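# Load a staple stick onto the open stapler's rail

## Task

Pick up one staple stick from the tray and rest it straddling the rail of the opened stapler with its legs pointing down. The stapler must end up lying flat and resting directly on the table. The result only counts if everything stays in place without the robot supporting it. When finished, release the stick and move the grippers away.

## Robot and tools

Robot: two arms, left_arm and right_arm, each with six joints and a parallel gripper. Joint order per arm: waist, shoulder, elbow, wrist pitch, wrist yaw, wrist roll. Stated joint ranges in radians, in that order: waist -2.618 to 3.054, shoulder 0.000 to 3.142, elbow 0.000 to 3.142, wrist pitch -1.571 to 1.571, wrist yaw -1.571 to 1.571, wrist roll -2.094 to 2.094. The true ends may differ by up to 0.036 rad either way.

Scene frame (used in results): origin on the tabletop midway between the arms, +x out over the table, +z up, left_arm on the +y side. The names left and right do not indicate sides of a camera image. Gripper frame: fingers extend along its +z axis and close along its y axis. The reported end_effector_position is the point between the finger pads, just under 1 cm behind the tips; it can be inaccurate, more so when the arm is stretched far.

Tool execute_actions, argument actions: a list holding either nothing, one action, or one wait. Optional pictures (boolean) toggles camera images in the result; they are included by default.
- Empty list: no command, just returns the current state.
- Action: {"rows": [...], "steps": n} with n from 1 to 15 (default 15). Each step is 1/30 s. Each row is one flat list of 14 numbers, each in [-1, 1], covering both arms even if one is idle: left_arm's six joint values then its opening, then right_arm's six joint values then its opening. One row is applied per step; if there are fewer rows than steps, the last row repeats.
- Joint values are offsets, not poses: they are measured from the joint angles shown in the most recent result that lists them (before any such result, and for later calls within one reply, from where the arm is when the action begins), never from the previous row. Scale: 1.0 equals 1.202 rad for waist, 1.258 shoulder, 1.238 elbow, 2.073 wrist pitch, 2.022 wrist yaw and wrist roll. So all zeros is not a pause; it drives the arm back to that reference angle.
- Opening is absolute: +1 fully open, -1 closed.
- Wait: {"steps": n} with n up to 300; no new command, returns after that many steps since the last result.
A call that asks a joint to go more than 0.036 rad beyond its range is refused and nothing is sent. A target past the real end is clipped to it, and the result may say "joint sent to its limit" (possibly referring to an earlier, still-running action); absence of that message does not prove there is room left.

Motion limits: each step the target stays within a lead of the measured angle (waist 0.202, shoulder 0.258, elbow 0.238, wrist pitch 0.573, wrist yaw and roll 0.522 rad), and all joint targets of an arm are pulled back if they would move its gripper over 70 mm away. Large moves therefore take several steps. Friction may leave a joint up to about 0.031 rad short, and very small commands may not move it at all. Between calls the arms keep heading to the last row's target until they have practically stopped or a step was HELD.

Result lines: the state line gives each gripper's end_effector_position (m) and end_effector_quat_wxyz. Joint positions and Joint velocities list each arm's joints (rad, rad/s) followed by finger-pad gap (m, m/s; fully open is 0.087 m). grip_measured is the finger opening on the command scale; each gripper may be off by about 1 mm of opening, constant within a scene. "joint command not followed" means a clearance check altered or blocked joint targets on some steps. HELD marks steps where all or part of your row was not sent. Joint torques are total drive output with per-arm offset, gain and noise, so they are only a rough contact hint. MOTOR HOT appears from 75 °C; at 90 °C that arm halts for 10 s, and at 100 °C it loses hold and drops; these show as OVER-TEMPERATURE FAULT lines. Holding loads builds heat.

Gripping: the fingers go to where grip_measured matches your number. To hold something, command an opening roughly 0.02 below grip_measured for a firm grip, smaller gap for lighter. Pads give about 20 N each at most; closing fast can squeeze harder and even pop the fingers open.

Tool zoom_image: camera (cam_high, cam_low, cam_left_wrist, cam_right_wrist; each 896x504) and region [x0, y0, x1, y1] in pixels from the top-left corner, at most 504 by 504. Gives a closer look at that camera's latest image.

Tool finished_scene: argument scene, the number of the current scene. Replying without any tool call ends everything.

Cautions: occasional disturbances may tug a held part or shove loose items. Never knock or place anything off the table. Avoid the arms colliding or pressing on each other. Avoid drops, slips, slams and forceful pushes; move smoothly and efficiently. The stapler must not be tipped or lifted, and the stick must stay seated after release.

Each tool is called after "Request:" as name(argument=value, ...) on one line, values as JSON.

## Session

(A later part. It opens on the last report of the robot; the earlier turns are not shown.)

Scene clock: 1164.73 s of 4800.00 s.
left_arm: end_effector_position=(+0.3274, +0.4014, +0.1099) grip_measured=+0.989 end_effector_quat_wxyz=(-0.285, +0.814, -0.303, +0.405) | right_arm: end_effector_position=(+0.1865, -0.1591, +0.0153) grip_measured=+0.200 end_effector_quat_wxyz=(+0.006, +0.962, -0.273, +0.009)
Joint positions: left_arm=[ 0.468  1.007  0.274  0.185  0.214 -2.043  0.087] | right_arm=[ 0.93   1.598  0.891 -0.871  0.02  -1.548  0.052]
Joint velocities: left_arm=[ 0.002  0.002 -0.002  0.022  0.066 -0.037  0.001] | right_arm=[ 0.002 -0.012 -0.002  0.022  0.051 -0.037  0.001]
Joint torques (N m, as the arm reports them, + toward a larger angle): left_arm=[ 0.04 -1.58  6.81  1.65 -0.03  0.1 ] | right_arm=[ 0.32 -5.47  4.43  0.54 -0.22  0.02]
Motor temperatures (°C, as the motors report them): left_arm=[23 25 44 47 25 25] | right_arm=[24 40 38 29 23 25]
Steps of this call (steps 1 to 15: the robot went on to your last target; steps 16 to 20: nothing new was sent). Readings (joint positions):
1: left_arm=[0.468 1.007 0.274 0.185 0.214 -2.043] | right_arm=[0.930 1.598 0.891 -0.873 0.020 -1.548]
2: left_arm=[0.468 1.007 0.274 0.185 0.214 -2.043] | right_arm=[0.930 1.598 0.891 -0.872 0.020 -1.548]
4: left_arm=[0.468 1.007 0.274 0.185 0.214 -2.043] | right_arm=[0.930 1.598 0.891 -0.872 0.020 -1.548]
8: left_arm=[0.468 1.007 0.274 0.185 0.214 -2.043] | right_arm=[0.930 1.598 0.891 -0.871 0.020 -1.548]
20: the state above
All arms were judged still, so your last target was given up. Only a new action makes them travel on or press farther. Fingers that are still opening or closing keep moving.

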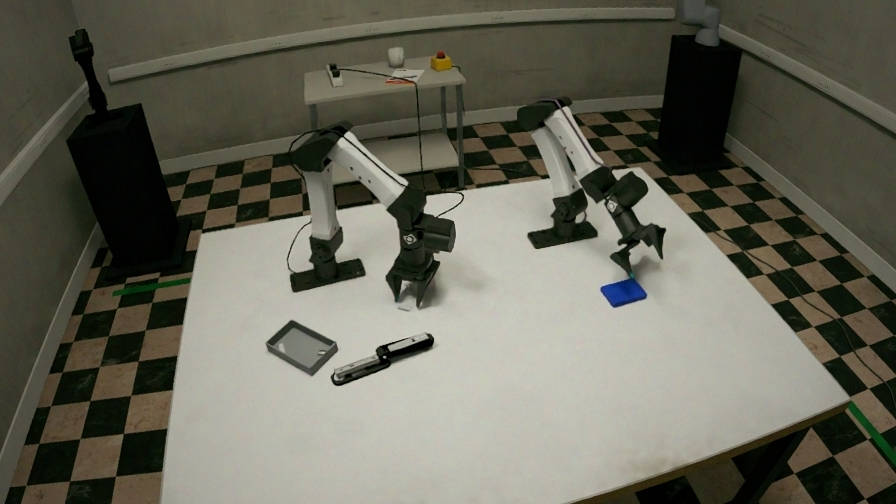

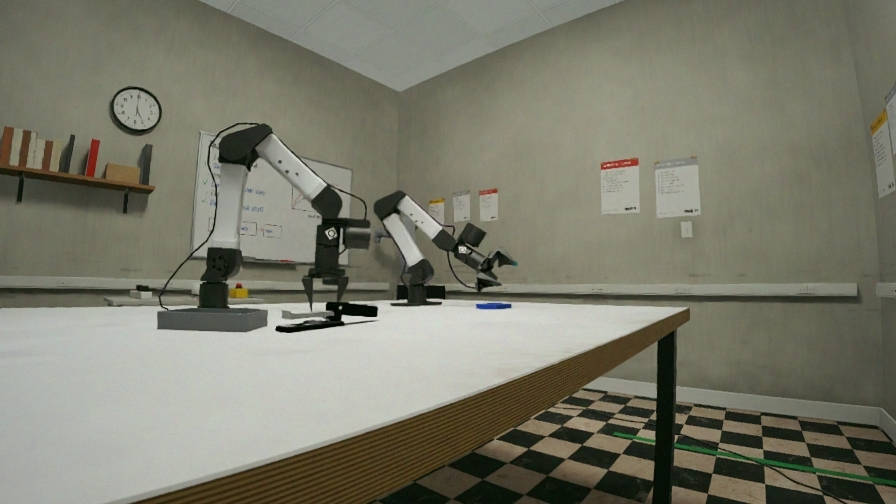

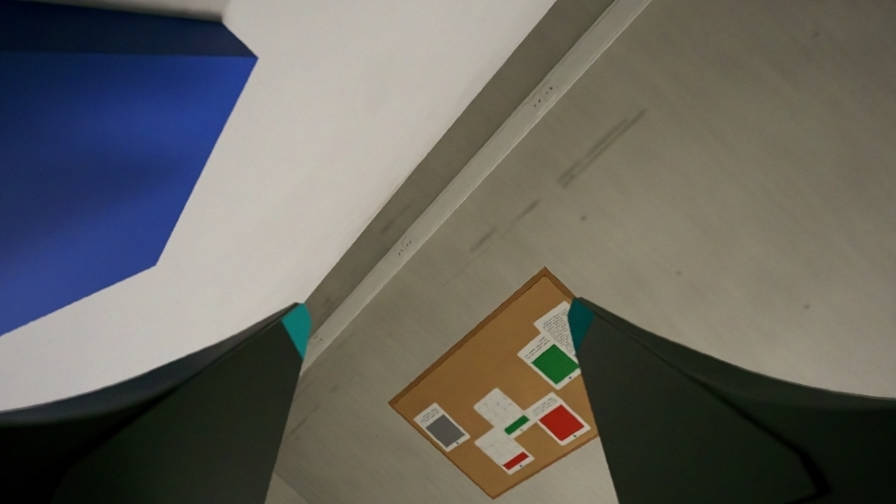

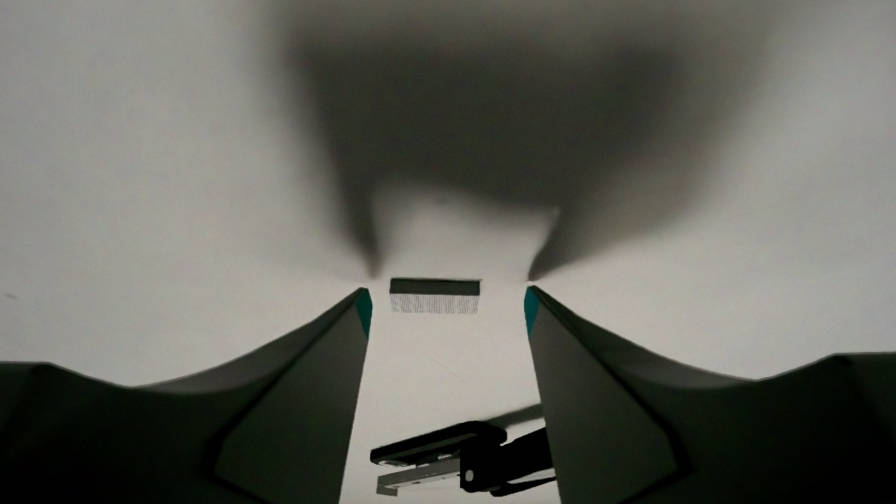

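Request:
execute_actions(actions=[{"rows":[[0,0,0,0,0,0,1,0,0,0,0,0,0,-0.1],[0,0,0,0,0,0,1,0,0,0,0,0,0,-0.2],[0,0,0,0,0,0,1,0,0,0,0,0,0,-0.3],[0,0,0,0,0,0,1,0,0,0,0,0,0,-0.36],[0,0,0,0,0,0,1,0,0,0,0,0,0,-0.42]],"steps":15}])

Request:
execute_actions(actions=[{"steps":20}])

Scene clock: 1184.93 s of 4800.00 s.
left_arm: end_effector_position=(+0.3274, +0.4014, +0.1099) grip_measured=+0.989 end_effector_quat_wxyz=(-0.285, +0.814, -0.303, +0.405) | right_arm: end_effector_position=(+0.1865, -0.1591, +0.0153) grip_measured=-0.420 end_effector_quat_wxyz=(+0.006, +0.962, -0.273, +0.009)
Joint positions: left_arm=[ 0.468  1.007  0.274  0.185  0.214 -2.043  0.087] | right_arm=[ 0.93   1.598  0.891 -0.871  0.02  -1.548  0.025]
Joint velocities: left_arm=[ 0.002 -0.007 -0.012 -0.095 -0.007  0.066  0.   ] | right_arm=[-0.007  0.002 -0.002 -0.007 -0.007 -0.022 -0.   ]
Joint torques (N m, as the arm reports them, + toward a larger angle): left_arm=[-0.02 -1.6   6.82  1.65  0.01  0.1 ] | right_arm=[-0.29 -5.47  6.05  0.35 -0.22  0.02]
Motor temperatures (°C, as the motors report them): left_arm=[23 25 44 48 25 25] | right_arm=[24 38 37 29 23 25]
Steps of this call (steps 1 to 90: nothing new was sent; then 16.70 s passed at rest; steps 91 to 105: all 15 steps of this action). Readings (joint positions):
91: left_arm=[0.468 1.007 0.274 0.185 0.214 -2.043] | right_arm=[0.930 1.598 0.891 -0.871 0.020 -1.548]
92: left_arm=[0.468 1.007 0.274 0.185 0.214 -2.043] | right_arm=[0.930 1.598 0.891 -0.871 0.020 -1.548]
94: left_arm=[0.468 1.007 0.274 0.185 0.214 -2.043] | right_arm=[0.930 1.598 0.891 -0.871 0.020 -1.548]
98: left_arm=[0.468 1.007 0.274 0.185 0.214 -2.043] | right_arm=[0.930 1.598 0.891 -0.871 0.020 -1.548]
105: the state above

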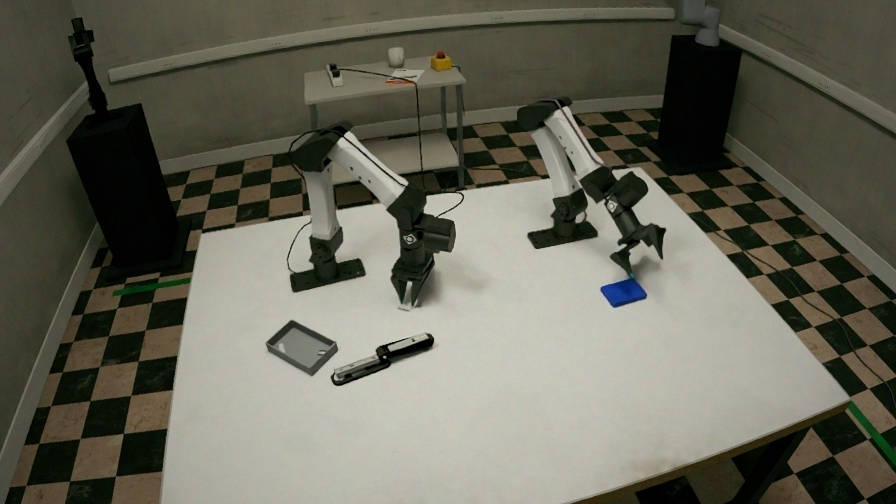

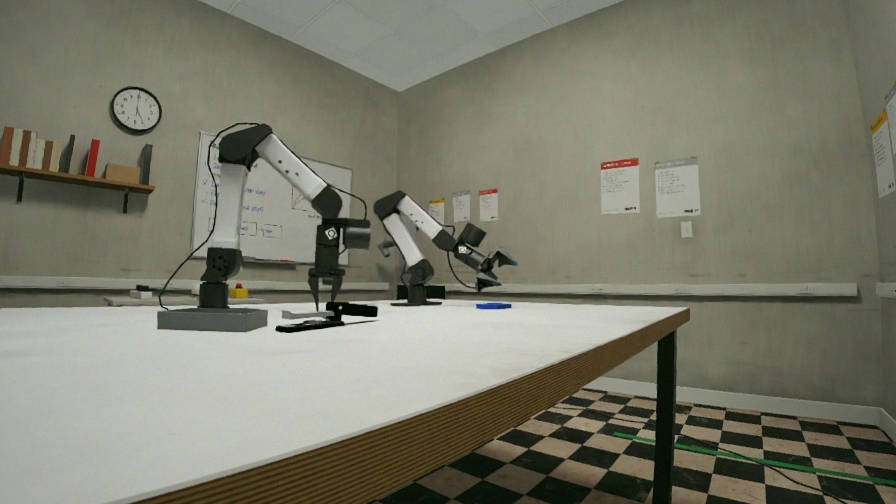

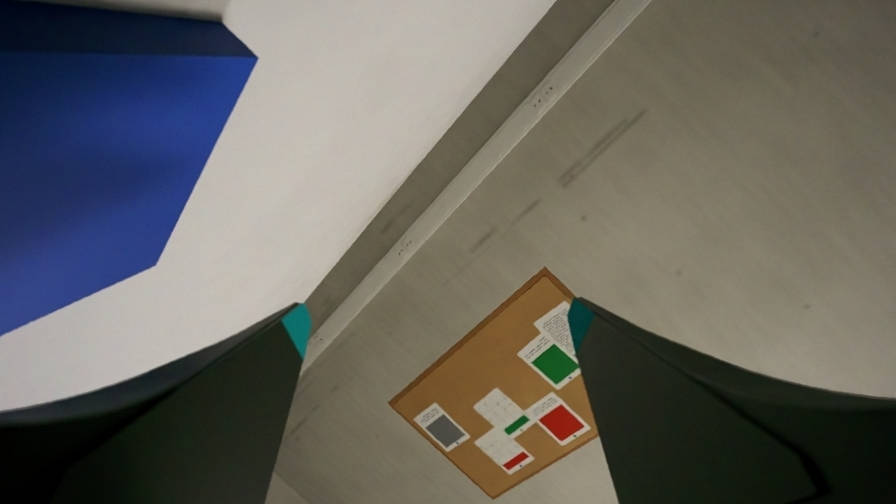

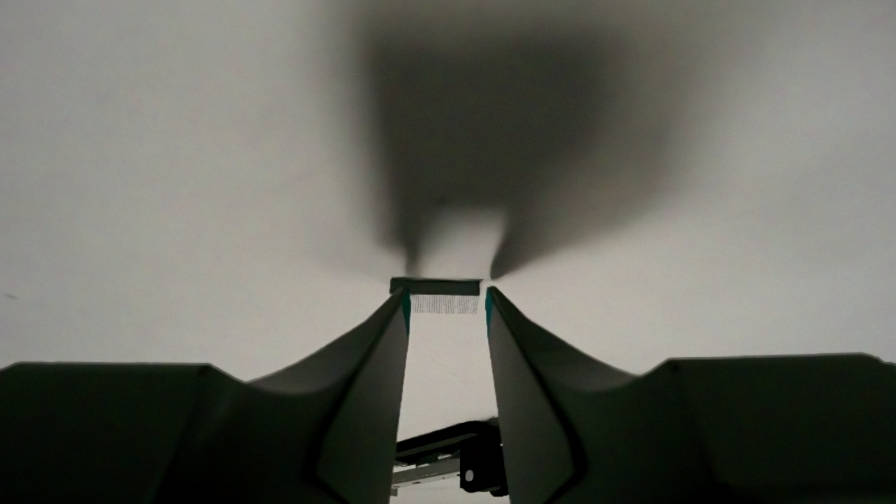

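Scene clock: 1185.60 s of 4800.00 s.
left_arm: end_effector_position=(+0.3274, +0.4014, +0.1099) grip_measured=+0.989 end_effector_quat_wxyz=(-0.285, +0.814, -0.303, +0.405) | right_arm: end_effector_position=(+0.1865, -0.1591, +0.0153) grip_measured=-0.420 end_effector_quat_wxyz=(+0.006, +0.962, -0.273, +0.009)
Joint positions: left_arm=[ 0.468  1.007  0.274  0.185  0.214 -2.043  0.087] | right_arm=[ 0.93   1.598  0.891 -0.871  0.02  -1.548  0.025]
Joint velocities: left_arm=[-0.002 -0.012 -0.002  0.007 -0.037 -0.095 -0.   ] | right_arm=[ 0.007 -0.017  0.002  0.007  0.051  0.051 -0.001]
Joint torques (N m, as the arm reports them, + toward a larger angle): left_arm=[-0.04 -1.65  6.88  1.64  0.    0.11] | right_arm=[-0.29 -5.49  6.04  0.34 -0.22  0.02]
Motor temperatures (°C, as the motors report them): left_arm=[23 25 44 48 25 25] | right_arm=[24 38 37 29 23 25]
Steps of this call (steps 1 to 15: the robot went on to your last target; steps 16 to 20: nothing new was sent). Readings (joint positions):
1: left_arm=[0.468 1.007 0.274 0.185 0.214 -2.043] | right_arm=[0.930 1.598 0.891 -0.871 0.020 -1.548]
2: left_arm=[0.468 1.007 0.274 0.185 0.214 -2.043] | right_arm=[0.930 1.598 0.891 -0.871 0.020 -1.548]
4: left_arm=[0.468 1.007 0.274 0.185 0.214 -2.043] | right_arm=[0.930 1.598 0.891 -0.871 0.020 -1.548]
8: left_arm=[0.468 1.007 0.274 0.185 0.214 -2.043] | right_arm=[0.930 1.598 0.891 -0.871 0.020 -1.548]
20: the state above
All arms were judged still, so your last target was given up. Only a new action makes them travel on or press farther. Fingers that are still opening or closing keep moving.

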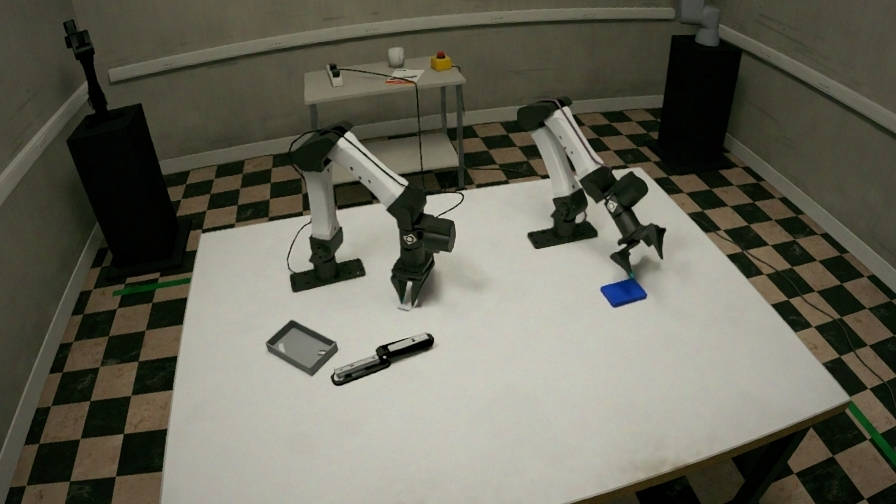

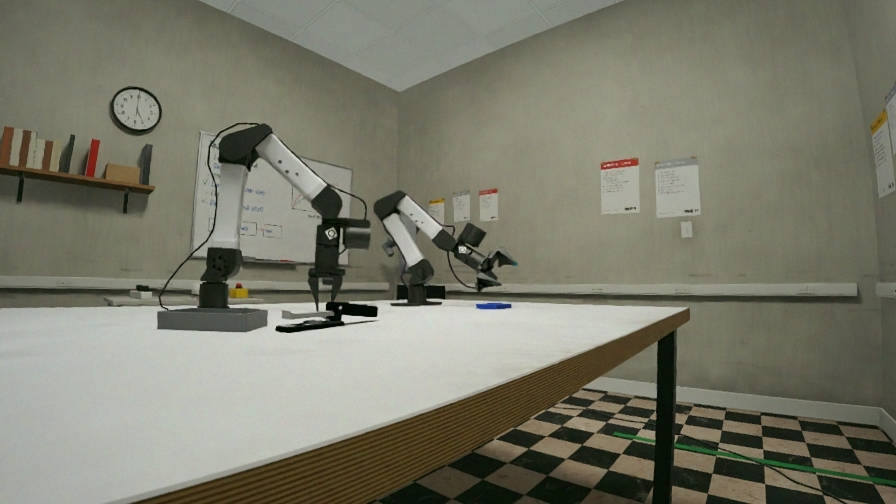

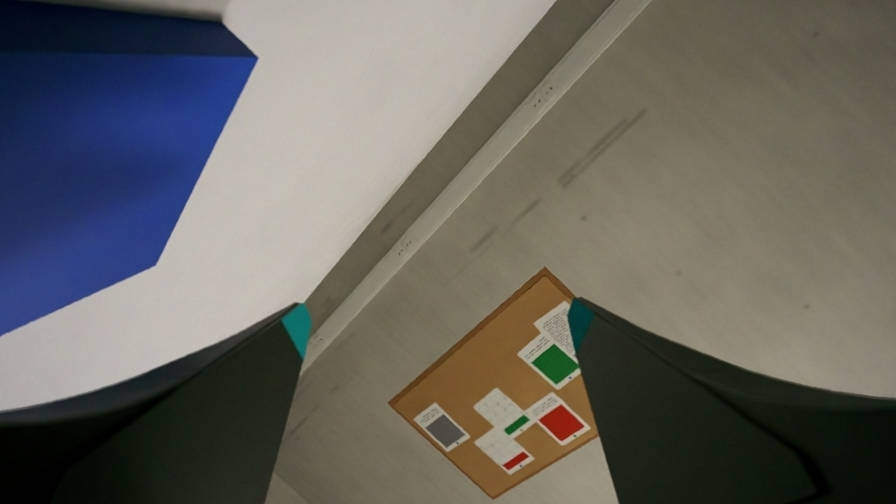

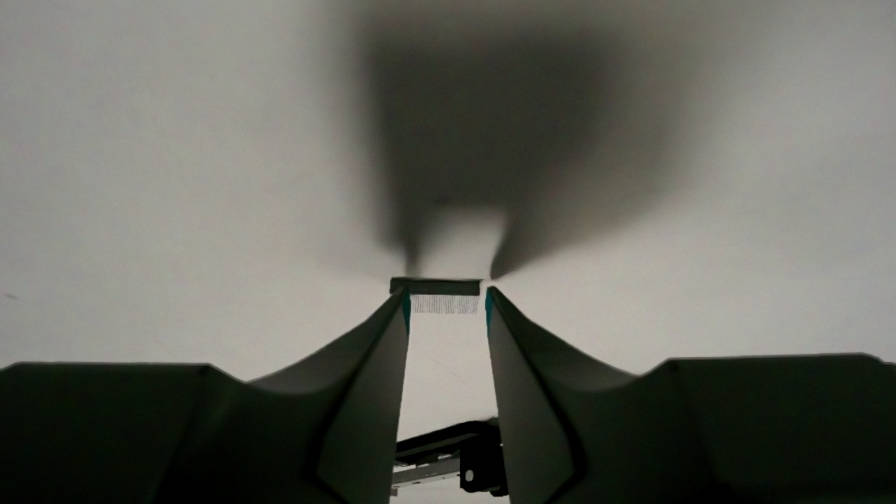

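Missed above. Reopen and lower via elbow.

Request:
execute_actions(actions=[{"rows":[[0,0,0,0,0,0,1,0,0,0,0,0,0,0.2],[0,0,0,0,0,0,1,0,0,0,0,0,0,0.2],[0,0,0,0,0,0,1,0,0,0,0,0,0,0.2],[0,0,0,0,0,0,1,0,0,0,0,0,0,0.2],[0,0,0,0,0,0,1,0,0,0,0,0,0,0.2],[0,0,0,0,0,0,1,0,0,0,0,0,0,0.2],[0,0,0,0,0,0,1,0,0,-0.035,0.012,0,0,0.2]],"steps":15}], pictures=false)

Request:
execute_actions(actions=[{"steps":20}])

Scene clock: 1193.90 s of 4800.00 s.
left_arm: end_effector_position=(+0.3274, +0.4014, +0.1099) grip_measured=+0.989 end_effector_quat_wxyz=(-0.285, +0.814, -0.303, +0.405) | right_arm: end_effector_position=(+0.1836, -0.1641, +0.0106) grip_measured=+0.200 end_effector_quat_wxyz=(+0.012, +0.962, -0.273, +0.007)
Joint positions: left_arm=[ 0.468  1.007  0.274  0.185  0.214 -2.043  0.087] | right_arm=[ 0.93   1.598  0.87  -0.863  0.02  -1.548  0.052]
Joint velocities: left_arm=[-0.002 -0.002  0.017  0.051 -0.037  0.007 -0.   ] | right_arm=[ 0.002  0.002  0.007 -0.007 -0.022  0.051  0.001]
Joint torques (N m, as the arm reports them, + toward a larger angle): left_arm=[ 0.02 -1.59  6.81  1.65 -0.02  0.12] | right_arm=[-0.3  -5.39  4.03  0.51 -0.21  0.02]
Motor temperatures (°C, as the motors report them): left_arm=[23 25 44 48 25 25] | right_arm=[24 37 37 29 23 25]
Steps of this call (steps 1 to 90: nothing new was sent; then 4.80 s passed at rest; steps 91 to 105: all 15 steps of this action). Readings (joint positions):
91: left_arm=[0.468 1.007 0.274 0.185 0.214 -2.043] | right_arm=[0.930 1.598 0.891 -0.871 0.020 -1.548]
92: left_arm=[0.468 1.007 0.274 0.185 0.214 -2.043] | right_arm=[0.930 1.598 0.891 -0.871 0.020 -1.548]
94: left_arm=[0.468 1.007 0.274 0.185 0.214 -2.043] | right_arm=[0.930 1.598 0.891 -0.871 0.020 -1.548]
98: left_arm=[0.468 1.007 0.274 0.185 0.214 -2.043] | right_arm=[0.930 1.598 0.884 -0.865 0.020 -1.548]
105: the state above

Scene clock: 1194.57 s of 4800.00 s.
left_arm: end_effector_position=(+0.3274, +0.4014, +0.1099) grip_measured=+0.989 end_effector_quat_wxyz=(-0.285, +0.814, -0.303, +0.405) | right_arm: end_effector_position=(+0.1836, -0.1641, +0.0106) grip_measured=+0.200 end_effector_quat_wxyz=(+0.012, +0.962, -0.273, +0.007)
Joint positions: left_arm=[ 0.468  1.007  0.274  0.185  0.214 -2.043  0.087] | right_arm=[ 0.93   1.598  0.87  -0.863  0.02  -1.548  0.052]
Joint velocities: left_arm=[-0.012  0.002 -0.002 -0.066  0.022 -0.022 -0.   ] | right_arm=[-0.002  0.022 -0.017  0.022 -0.051 -0.022  0.   ]
Joint torques (N m, as the arm reports them, + toward a larger angle): left_arm=[-0.03 -1.64  6.87  1.67  0.01  0.09] | right_arm=[-0.3  -5.4   4.01  0.5  -0.22  0.02]
Motor temperatures (°C, as the motors report them): left_arm=[23 25 44 48 25 25] | right_arm=[24 37 37 29 23 25]
Steps of this call (steps 1 to 15: the robot went on to your last target; steps 16 to 20: nothing new was sent). Readings (joint positions):
1: left_arm=[0.468 1.007 0.274 0.185 0.214 -2.043] | right_arm=[0.930 1.598 0.870 -0.863 0.020 -1.548]
2: left_arm=[0.468 1.007 0.274 0.185 0.214 -2.043] | right_arm=[0.930 1.598 0.870 -0.863 0.020 -1.548]
4: left_arm=[0.468 1.007 0.274 0.185 0.214 -2.043] | right_arm=[0.930 1.598 0.870 -0.863 0.020 -1.548]
8: left_arm=[0.468 1.007 0.274 0.185 0.214 -2.043] | right_arm=[0.930 1.598 0.870 -0.863 0.020 -1.548]
20: the state above
All arms were judged still, so your last target was given up. Only a new action makes them travel on or press farther. Fingers that are still opening or closing keep moving.

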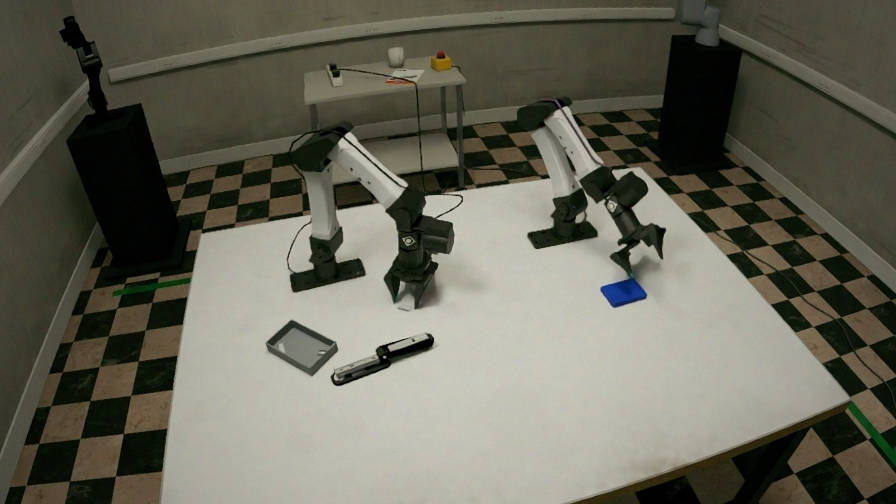

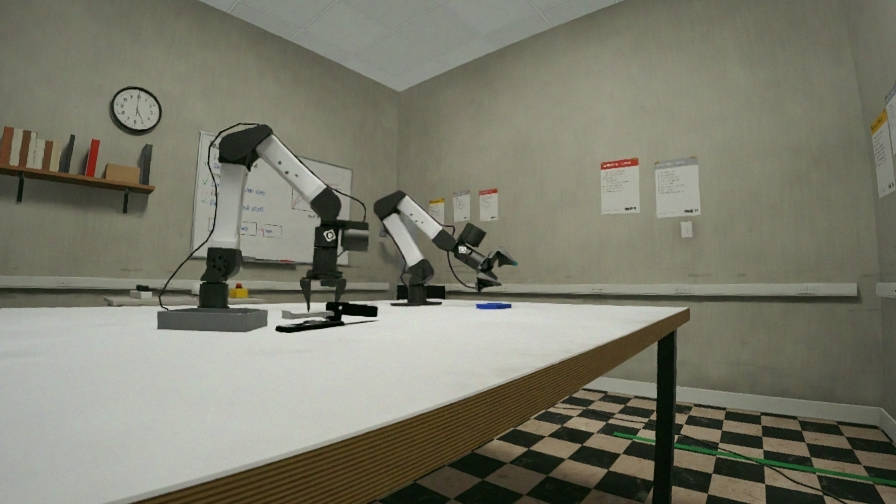

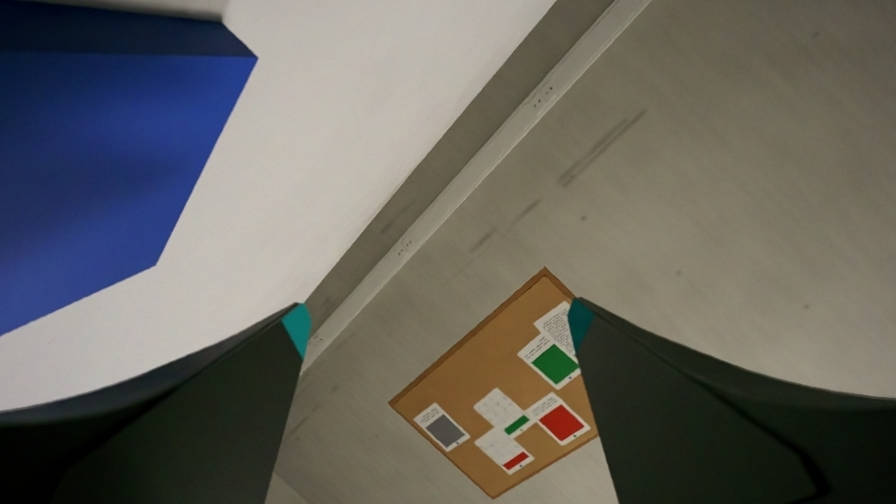

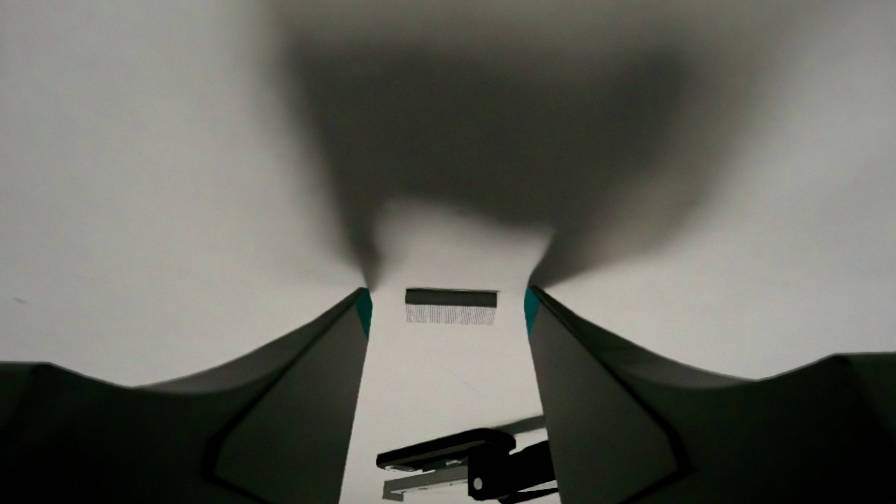

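Request:
execute_actions(actions=[{"rows":[[0,0,0,0,0,0,1,0,0,0,0,0,0,-0.1],[0,0,0,0,0,0,1,0,0,0,0,0,0,-0.2],[0,0,0,0,0,0,1,0,0,0,0,0,0,-0.3],[0,0,0,0,0,0,1,0,0,0,0,0,0,-0.34],[0,0,0,0,0,0,1,0,0,0,0,0,0,-0.36],[0,0,0,0,0,0,1,0,0,0,0,0,0,-0.38],[0,0,0,0,0,0,1,0,0,0,0,0,0,-0.42]],"steps":15}], pictures=false)

Request:
execute_actions(actions=[{"rows":[[0,0,0,0,0,0,1,0,-0.1,0.1,-0.12,0,0,-0.42]],"steps":15}])

Scene clock: 1201.47 s of 4800.00 s.
left_arm: end_effector_position=(+0.3274, +0.4014, +0.1099) grip_measured=+0.989 end_effector_quat_wxyz=(-0.285, +0.814, -0.303, +0.405) | right_arm: end_effector_position=(+0.1850, -0.1647, +0.0122) grip_measured=-0.419 end_effector_quat_wxyz=(+0.012, +0.962, -0.273, +0.012)
Joint positions: left_arm=[ 0.468  1.007  0.274  0.185  0.214 -2.043  0.087] | right_arm=[ 0.93   1.594  0.872 -0.866  0.029 -1.548  0.025]
Joint velocities: left_arm=[ 0.007  0.007  0.007  0.022 -0.022  0.007  0.   ] | right_arm=[-0.007  0.007  0.007  0.066 -0.007  0.007 -0.001]
Joint torques (N m, as the arm reports them, + toward a larger angle): left_arm=[-0.05 -1.6   6.84  1.65  0.    0.1 ] | right_arm=[-0.29 -5.1   5.86  0.37 -0.29  0.02]
Motor temperatures (°C, as the motors report them): left_arm=[23 25 44 48 25 25] | right_arm=[24 37 37 28 23 25]
Steps of this call (steps 1 to 90: nothing new was sent; then 3.40 s passed at rest; steps 91 to 105: all 15 steps of this action). Readings (joint positions):
91: left_arm=[0.468 1.007 0.274 0.185 0.214 -2.043] | right_arm=[0.930 1.598 0.870 -0.863 0.020 -1.548]
92: left_arm=[0.468 1.007 0.274 0.185 0.214 -2.043] | right_arm=[0.930 1.598 0.870 -0.863 0.020 -1.548]
94: left_arm=[0.468 1.007 0.274 0.185 0.214 -2.043] | right_arm=[0.930 1.598 0.870 -0.863 0.020 -1.548]
98: left_arm=[0.468 1.007 0.274 0.185 0.214 -2.043] | right_arm=[0.930 1.595 0.872 -0.866 0.026 -1.548]
105: the state above

Scene clock: 1201.97 s of 4800.00 s.
left_arm: end_effector_position=(+0.3274, +0.4014, +0.1099) grip_measured=+0.989 end_effector_quat_wxyz=(-0.285, +0.814, -0.303, +0.405) | right_arm: end_effector_position=(+0.1800, -0.1735, +0.0649) grip_measured=-0.420 end_effector_quat_wxyz=(+0.011, +0.962, -0.273, +0.012)
Joint positions: left_arm=[ 0.468  1.007  0.274  0.185  0.214 -2.043  0.087] | right_arm=[ 0.93   1.473  0.98  -1.092  0.03  -1.548  0.025]
Joint velocities: left_arm=[-0.012  0.007  0.017 -0.139  0.007 -0.007 -0.001] | right_arm=[-0.002  0.007 -0.012 -0.11   0.037 -0.022  0.   ]
Joint torques (N m, as the arm reports them, + toward a larger angle): left_arm=[-0.04 -1.6   6.82  1.67 -0.02  0.12] | right_arm=[-0.3  -5.09  7.86  0.2  -0.21  0.02]
Motor temperatures (°C, as the motors report them): left_arm=[23 25 44 48 25 25] | right_arm=[24 37 37 28 23 25]
Steps of this call (steps 1 to 15: all 15 steps of this action). Readings (joint positions):
1: left_arm=[0.468 1.007 0.274 0.185 0.214 -2.043] | right_arm=[0.930 1.585 0.886 -0.897 0.030 -1.548]
2: left_arm=[0.468 1.007 0.274 0.185 0.214 -2.043] | right_arm=[0.930 1.565 0.907 -0.945 0.030 -1.548]
4: left_arm=[0.468 1.007 0.274 0.185 0.214 -2.043] | right_arm=[0.930 1.510 0.950 -1.003 0.030 -1.548]
8: left_arm=[0.468 1.007 0.274 0.185 0.214 -2.043] | right_arm=[0.930 1.473 0.980 -1.051 0.030 -1.548]
15: the state above

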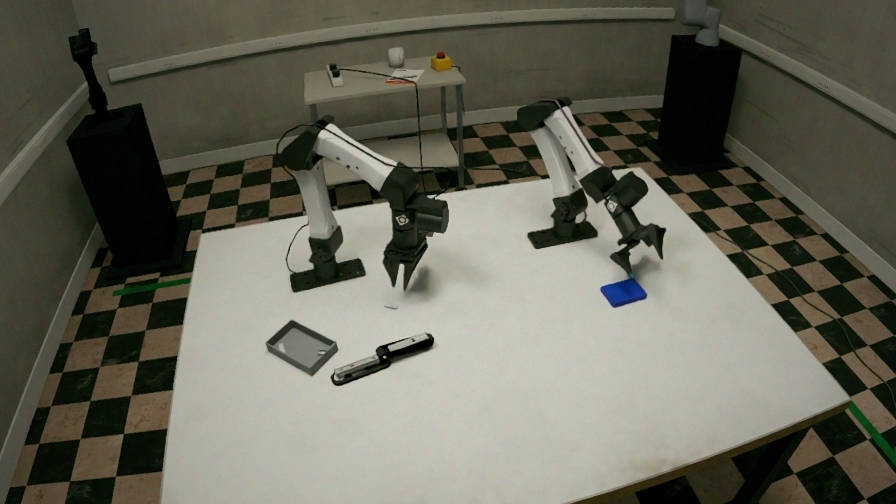

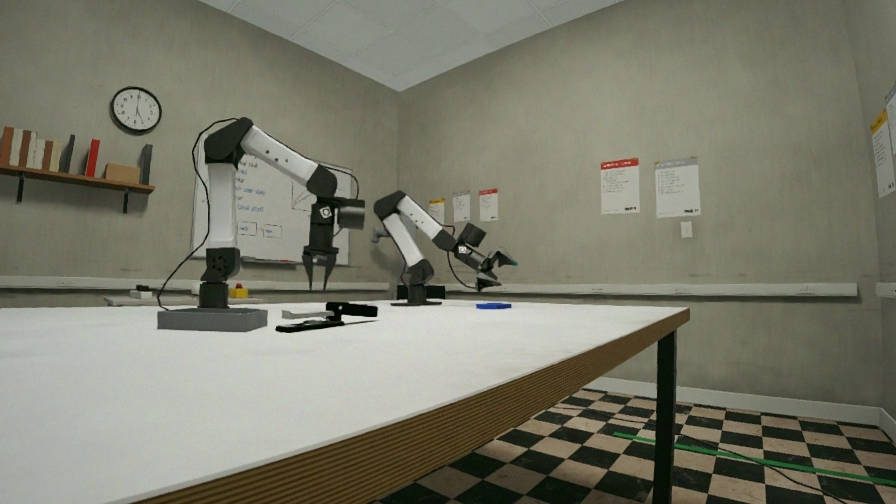

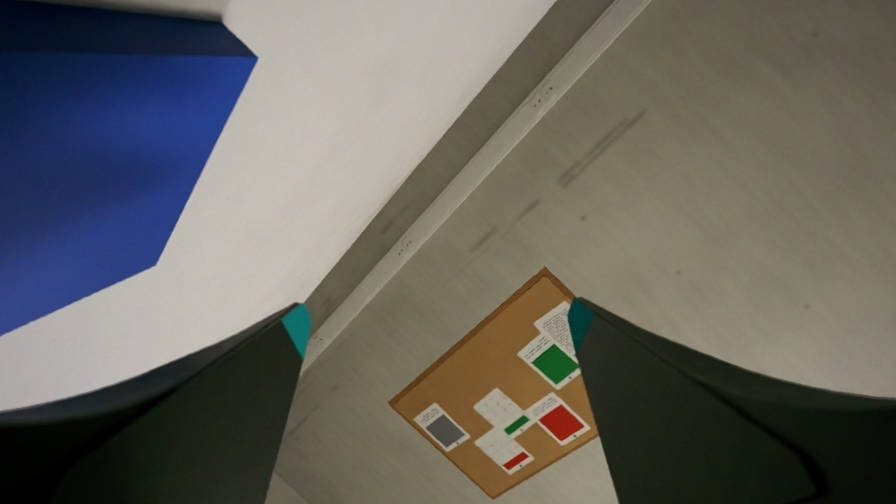

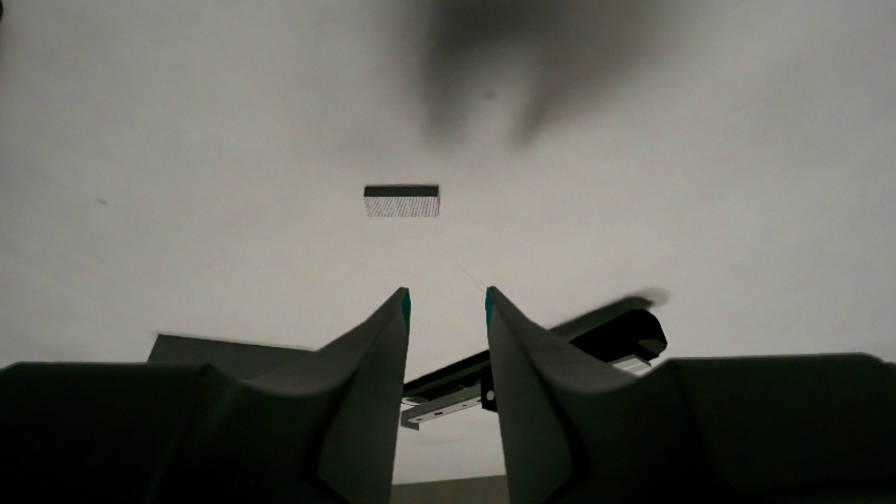

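Request:
execute_actions(actions=[{"rows":[[0,0,0,0,0,0,1,0,0,-0.145,0.09,0,0,0.2]],"steps":15}], pictures=false)

Request:
execute_actions(actions=[{"steps":20}])

Scene clock: 1209.20 s of 4800.00 s.
left_arm: end_effector_position=(+0.3274, +0.4014, +0.1099) grip_measured=+0.989 end_effector_quat_wxyz=(-0.285, +0.814, -0.303, +0.405) | right_arm: end_effector_position=(+0.1721, -0.1870, +0.0255) grip_measured=+0.200 end_effector_quat_wxyz=(+0.012, +0.962, -0.273, +0.012)
Joint positions: left_arm=[ 0.468  1.007  0.274  0.185  0.214 -2.043  0.087] | right_arm=[ 0.93   1.469  0.811 -0.93   0.03  -1.548  0.052]
Joint velocities: left_arm=[ 0.002  0.012 -0.007 -0.022  0.051 -0.007 -0.   ] | right_arm=[ 0.007  0.002  0.002  0.022 -0.022  0.081 -0.   ]
Joint torques (N m, as the arm reports them, + toward a larger angle): left_arm=[ 0.03 -1.61  6.88  1.66 -0.03  0.11] | right_arm=[-0.29 -4.07  5.28  0.51 -0.22  0.02]
Motor temperatures (°C, as the motors report them): left_arm=[23 25 44 48 25 25] | right_arm=[24 36 38 28 23 25]
Steps of this call (steps 1 to 15: the robot went on to your last target; steps 16 to 90: nothing new was sent; then 3.73 s passed at rest; steps 91 to 105: all 15 steps of this action). Readings (joint positions):
91: left_arm=[0.468 1.007 0.274 0.185 0.214 -2.043] | right_arm=[0.930 1.470 0.957 -1.068 0.030 -1.548]
92: left_arm=[0.468 1.007 0.274 0.185 0.214 -2.043] | right_arm=[0.930 1.467 0.916 -1.023 0.030 -1.548]
94: left_arm=[0.468 1.007 0.274 0.185 0.214 -2.043] | right_arm=[0.930 1.469 0.842 -0.988 0.030 -1.548]
98: left_arm=[0.468 1.007 0.274 0.185 0.214 -2.043] | right_arm=[0.930 1.469 0.811 -0.965 0.030 -1.548]
105: the state above

Scene clock: 1209.87 s of 4800.00 s.
left_arm: end_effector_position=(+0.3274, +0.4014, +0.1099) grip_measured=+0.989 end_effector_quat_wxyz=(-0.285, +0.814, -0.303, +0.405) | right_arm: end_effector_position=(+0.1729, -0.1856, +0.0255) grip_measured=+0.200 end_effector_quat_wxyz=(+0.009, +0.962, -0.273, +0.013)
Joint positions: left_arm=[ 0.468  1.007  0.274  0.185  0.214 -2.043  0.087] | right_arm=[ 0.93   1.469  0.811 -0.923  0.03  -1.548  0.052]
Joint velocities: left_arm=[ 0.012 -0.027 -0.027  0.007 -0.007  0.037  0.   ] | right_arm=[ 0.007 -0.002 -0.007 -0.022  0.037 -0.007  0.   ]
Joint torques (N m, as the arm reports them, + toward a larger angle): left_arm=[-0.01 -1.55  6.84  1.64 -0.03  0.11] | right_arm=[-0.3  -4.12  5.29  0.54 -0.21  0.02]
Motor temperatures (°C, as the motors report them): left_arm=[23 25 44 48 25 25] | right_arm=[24 36 38 28 23 25]
Steps of this call (steps 1 to 15: the robot went on to your last target; steps 16 to 20: nothing new was sent). Readings (joint positions):
1: left_arm=[0.468 1.007 0.274 0.185 0.214 -2.043] | right_arm=[0.930 1.469 0.811 -0.928 0.030 -1.548]
2: left_arm=[0.468 1.007 0.274 0.185 0.214 -2.043] | right_arm=[0.930 1.469 0.811 -0.927 0.030 -1.548]
4: left_arm=[0.468 1.007 0.274 0.185 0.214 -2.043] | right_arm=[0.930 1.469 0.811 -0.926 0.030 -1.548]
8: left_arm=[0.468 1.007 0.274 0.185 0.214 -2.043] | right_arm=[0.930 1.469 0.811 -0.924 0.030 -1.548]
20: the state above
All arms were judged still, so your last target was given up. Only a new action makes them travel on or press farther. Fingers that are still opening or closing keep moving.

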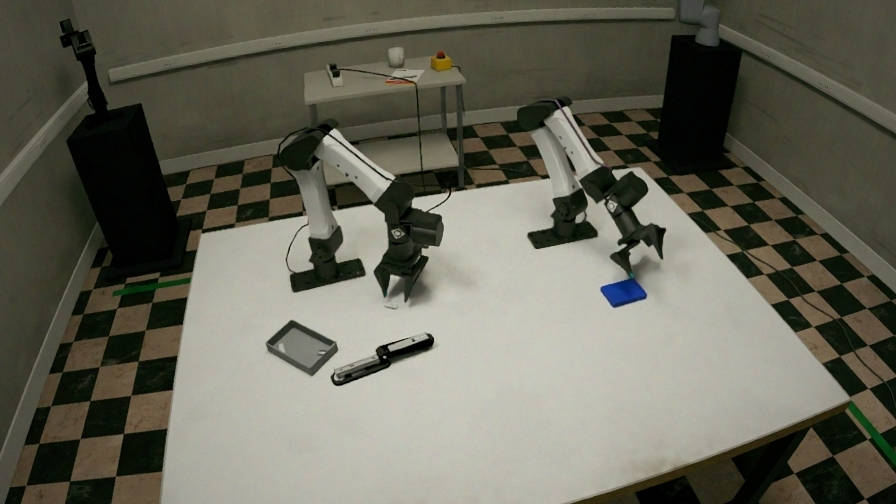

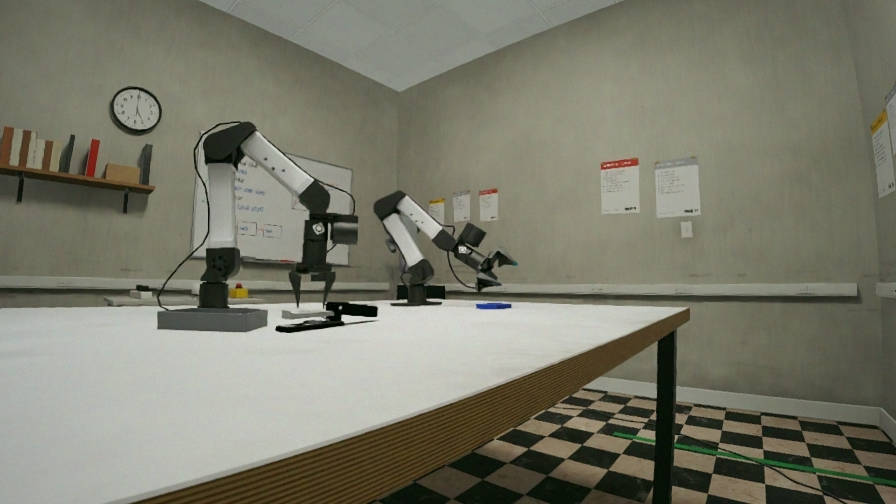

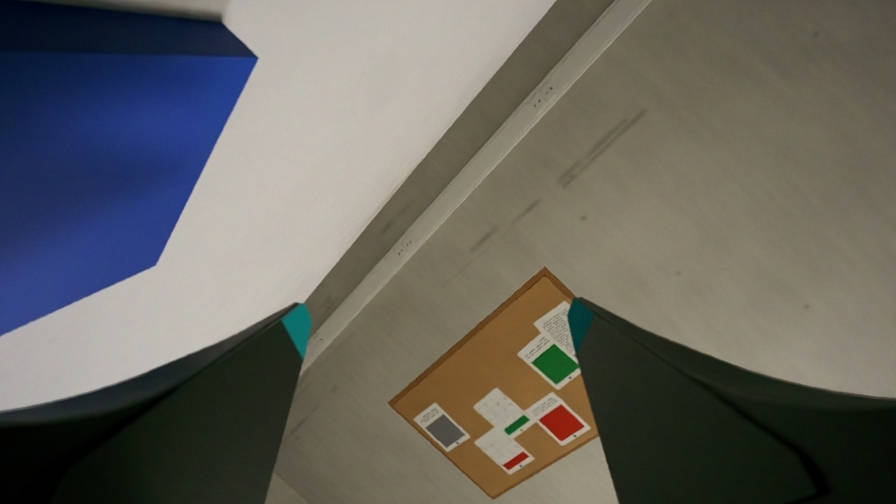

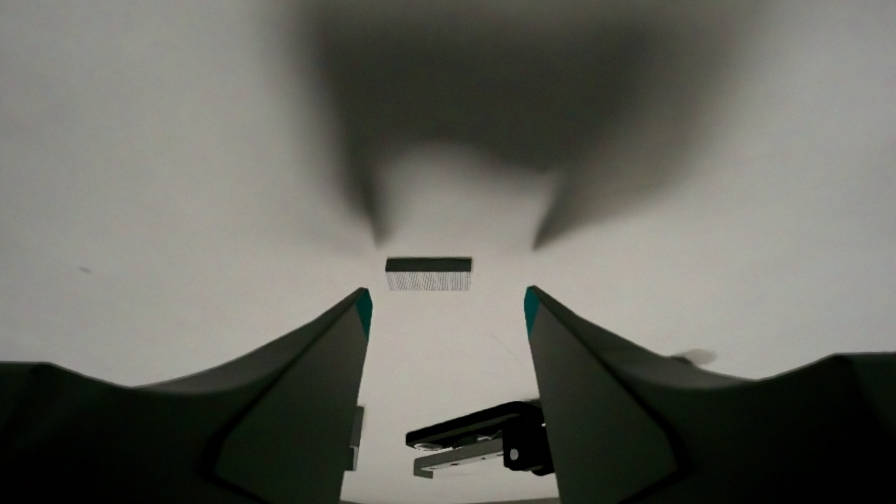

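Request:
execute_actions(actions=[{"rows":[[0,0,0,0,0,0,1,0,0,-0.03,0.045,0,0,0.2],[0,0,0,0,0,0,1,0,0,-0.05,0.045,0,0,0.2],[0,0,0,0,0,0,1,0,0,-0.069,0.045,0,0,0.2]],"steps":15}], pictures=false)

Request:
execute_actions(actions=[{"steps":20}])

Scene clock: 1216.73 s of 4800.00 s.
left_arm: end_effector_position=(+0.3274, +0.4014, +0.1099) grip_measured=+0.989 end_effector_quat_wxyz=(-0.285, +0.814, -0.303, +0.405) | right_arm: end_effector_position=(+0.1699, -0.1907, +0.0104) grip_measured=+0.200 end_effector_quat_wxyz=(+0.006, +0.962, -0.273, +0.014)
Joint positions: left_arm=[ 0.468  1.007  0.274  0.185  0.214 -2.043  0.087] | right_arm=[ 0.93   1.469  0.744 -0.851  0.03  -1.548  0.052]
Joint velocities: left_arm=[-0.022 -0.017  0.002 -0.037 -0.051 -0.066  0.001] | right_arm=[-0.017  0.012  0.012 -0.022 -0.095  0.022 -0.   ]
Joint torques (N m, as the arm reports them, + toward a larger angle): left_arm=[ 0.   -1.54  6.85  1.67  0.    0.12] | right_arm=[-0.28 -4.29  4.35  0.54 -0.21  0.02]
Motor temperatures (°C, as the motors report them): left_arm=[23 25 44 48 25 25] | right_arm=[24 35 38 28 23 25]
Steps of this call (steps 1 to 90: nothing new was sent; then 3.37 s passed at rest; steps 91 to 105: all 15 steps of this action). Readings (joint positions):
91: left_arm=[0.468 1.007 0.274 0.185 0.214 -2.043] | right_arm=[0.930 1.469 0.808 -0.915 0.030 -1.548]
92: left_arm=[0.468 1.007 0.274 0.185 0.214 -2.043] | right_arm=[0.930 1.469 0.801 -0.898 0.030 -1.548]
94: left_arm=[0.468 1.007 0.274 0.185 0.214 -2.043] | right_arm=[0.930 1.469 0.774 -0.871 0.030 -1.548]
98: left_arm=[0.468 1.007 0.274 0.185 0.214 -2.043] | right_arm=[0.930 1.469 0.744 -0.866 0.030 -1.548]
105: the state above

Scene clock: 1217.40 s of 4800.00 s.
left_arm: end_effector_position=(+0.3274, +0.4014, +0.1099) grip_measured=+0.989 end_effector_quat_wxyz=(-0.285, +0.814, -0.303, +0.405) | right_arm: end_effector_position=(+0.1703, -0.1900, +0.0104) grip_measured=+0.200 end_effector_quat_wxyz=(+0.005, +0.962, -0.273, +0.014)
Joint positions: left_arm=[ 0.468  1.007  0.274  0.185  0.214 -2.043  0.087] | right_arm=[ 0.93   1.469  0.744 -0.848  0.03  -1.548  0.052]
Joint velocities: left_arm=[-0.007 -0.007 -0.002 -0.007  0.051  0.022 -0.001] | right_arm=[ 0.002 -0.017 -0.012  0.022 -0.007 -0.022  0.001]
Joint torques (N m, as the arm reports them, + toward a larger angle): left_arm=[ 0.01 -1.71  6.89  1.66  0.    0.1 ] | right_arm=[-0.29 -4.33  4.33  0.56 -0.21  0.02]
Motor temperatures (°C, as the motors report them): left_arm=[23 25 44 48 25 25] | right_arm=[24 35 38 28 23 25]
Steps of this call (steps 1 to 15: the robot went on to your last target; steps 16 to 20: nothing new was sent). Readings (joint positions):
1: left_arm=[0.468 1.007 0.274 0.185 0.214 -2.043] | right_arm=[0.930 1.469 0.744 -0.850 0.030 -1.548]
2: left_arm=[0.468 1.007 0.274 0.185 0.214 -2.043] | right_arm=[0.930 1.469 0.744 -0.850 0.030 -1.548]
4: left_arm=[0.468 1.007 0.274 0.185 0.214 -2.043] | right_arm=[0.930 1.469 0.744 -0.849 0.030 -1.548]
8: left_arm=[0.468 1.007 0.274 0.185 0.214 -2.043] | right_arm=[0.930 1.469 0.744 -0.849 0.030 -1.548]
20: the state above
All arms were judged still, so your last target was given up. Only a new action makes them travel on or press farther. Fingers that are still opening or closing keep moving.

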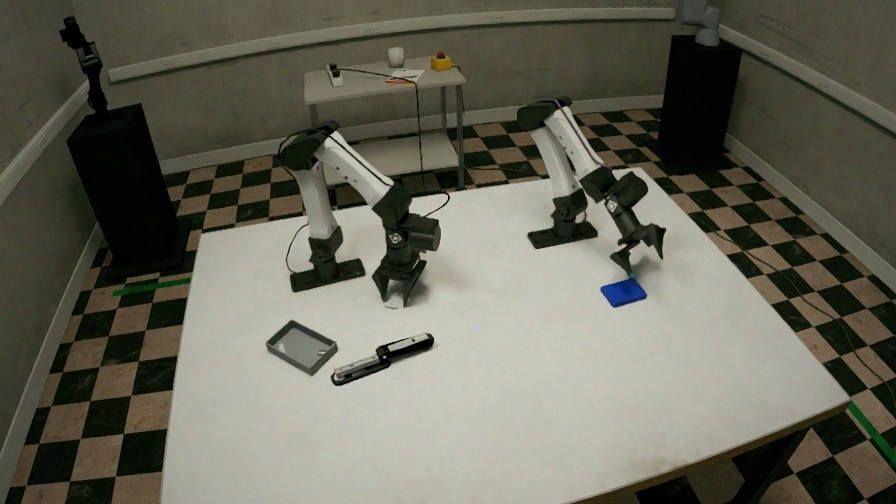

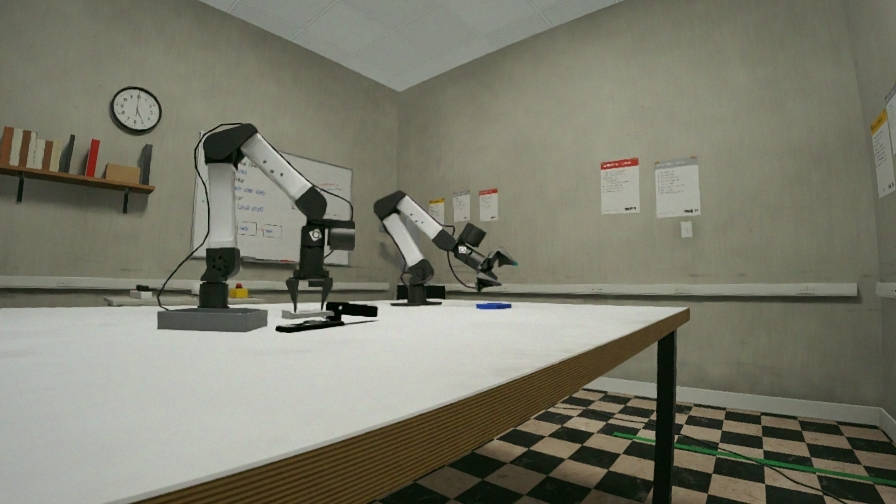

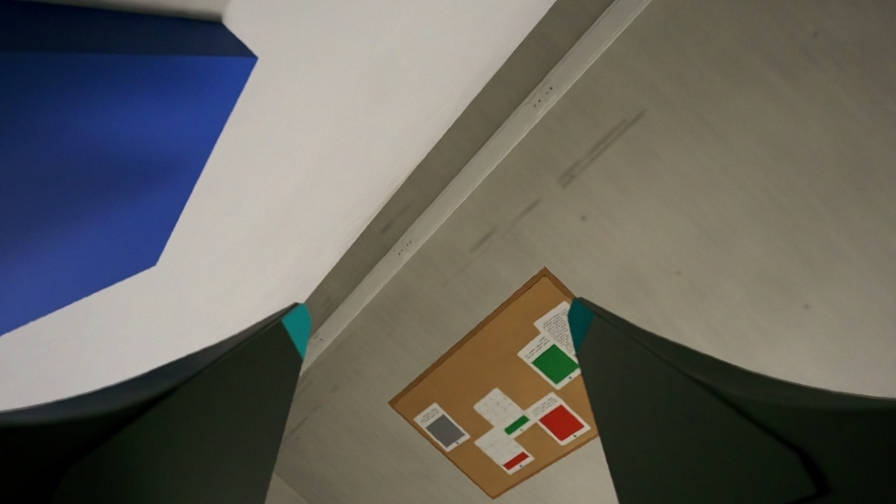

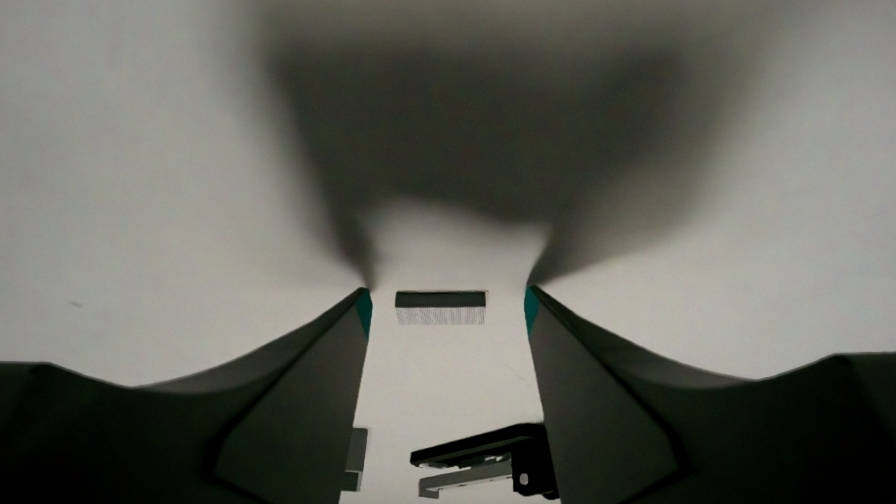

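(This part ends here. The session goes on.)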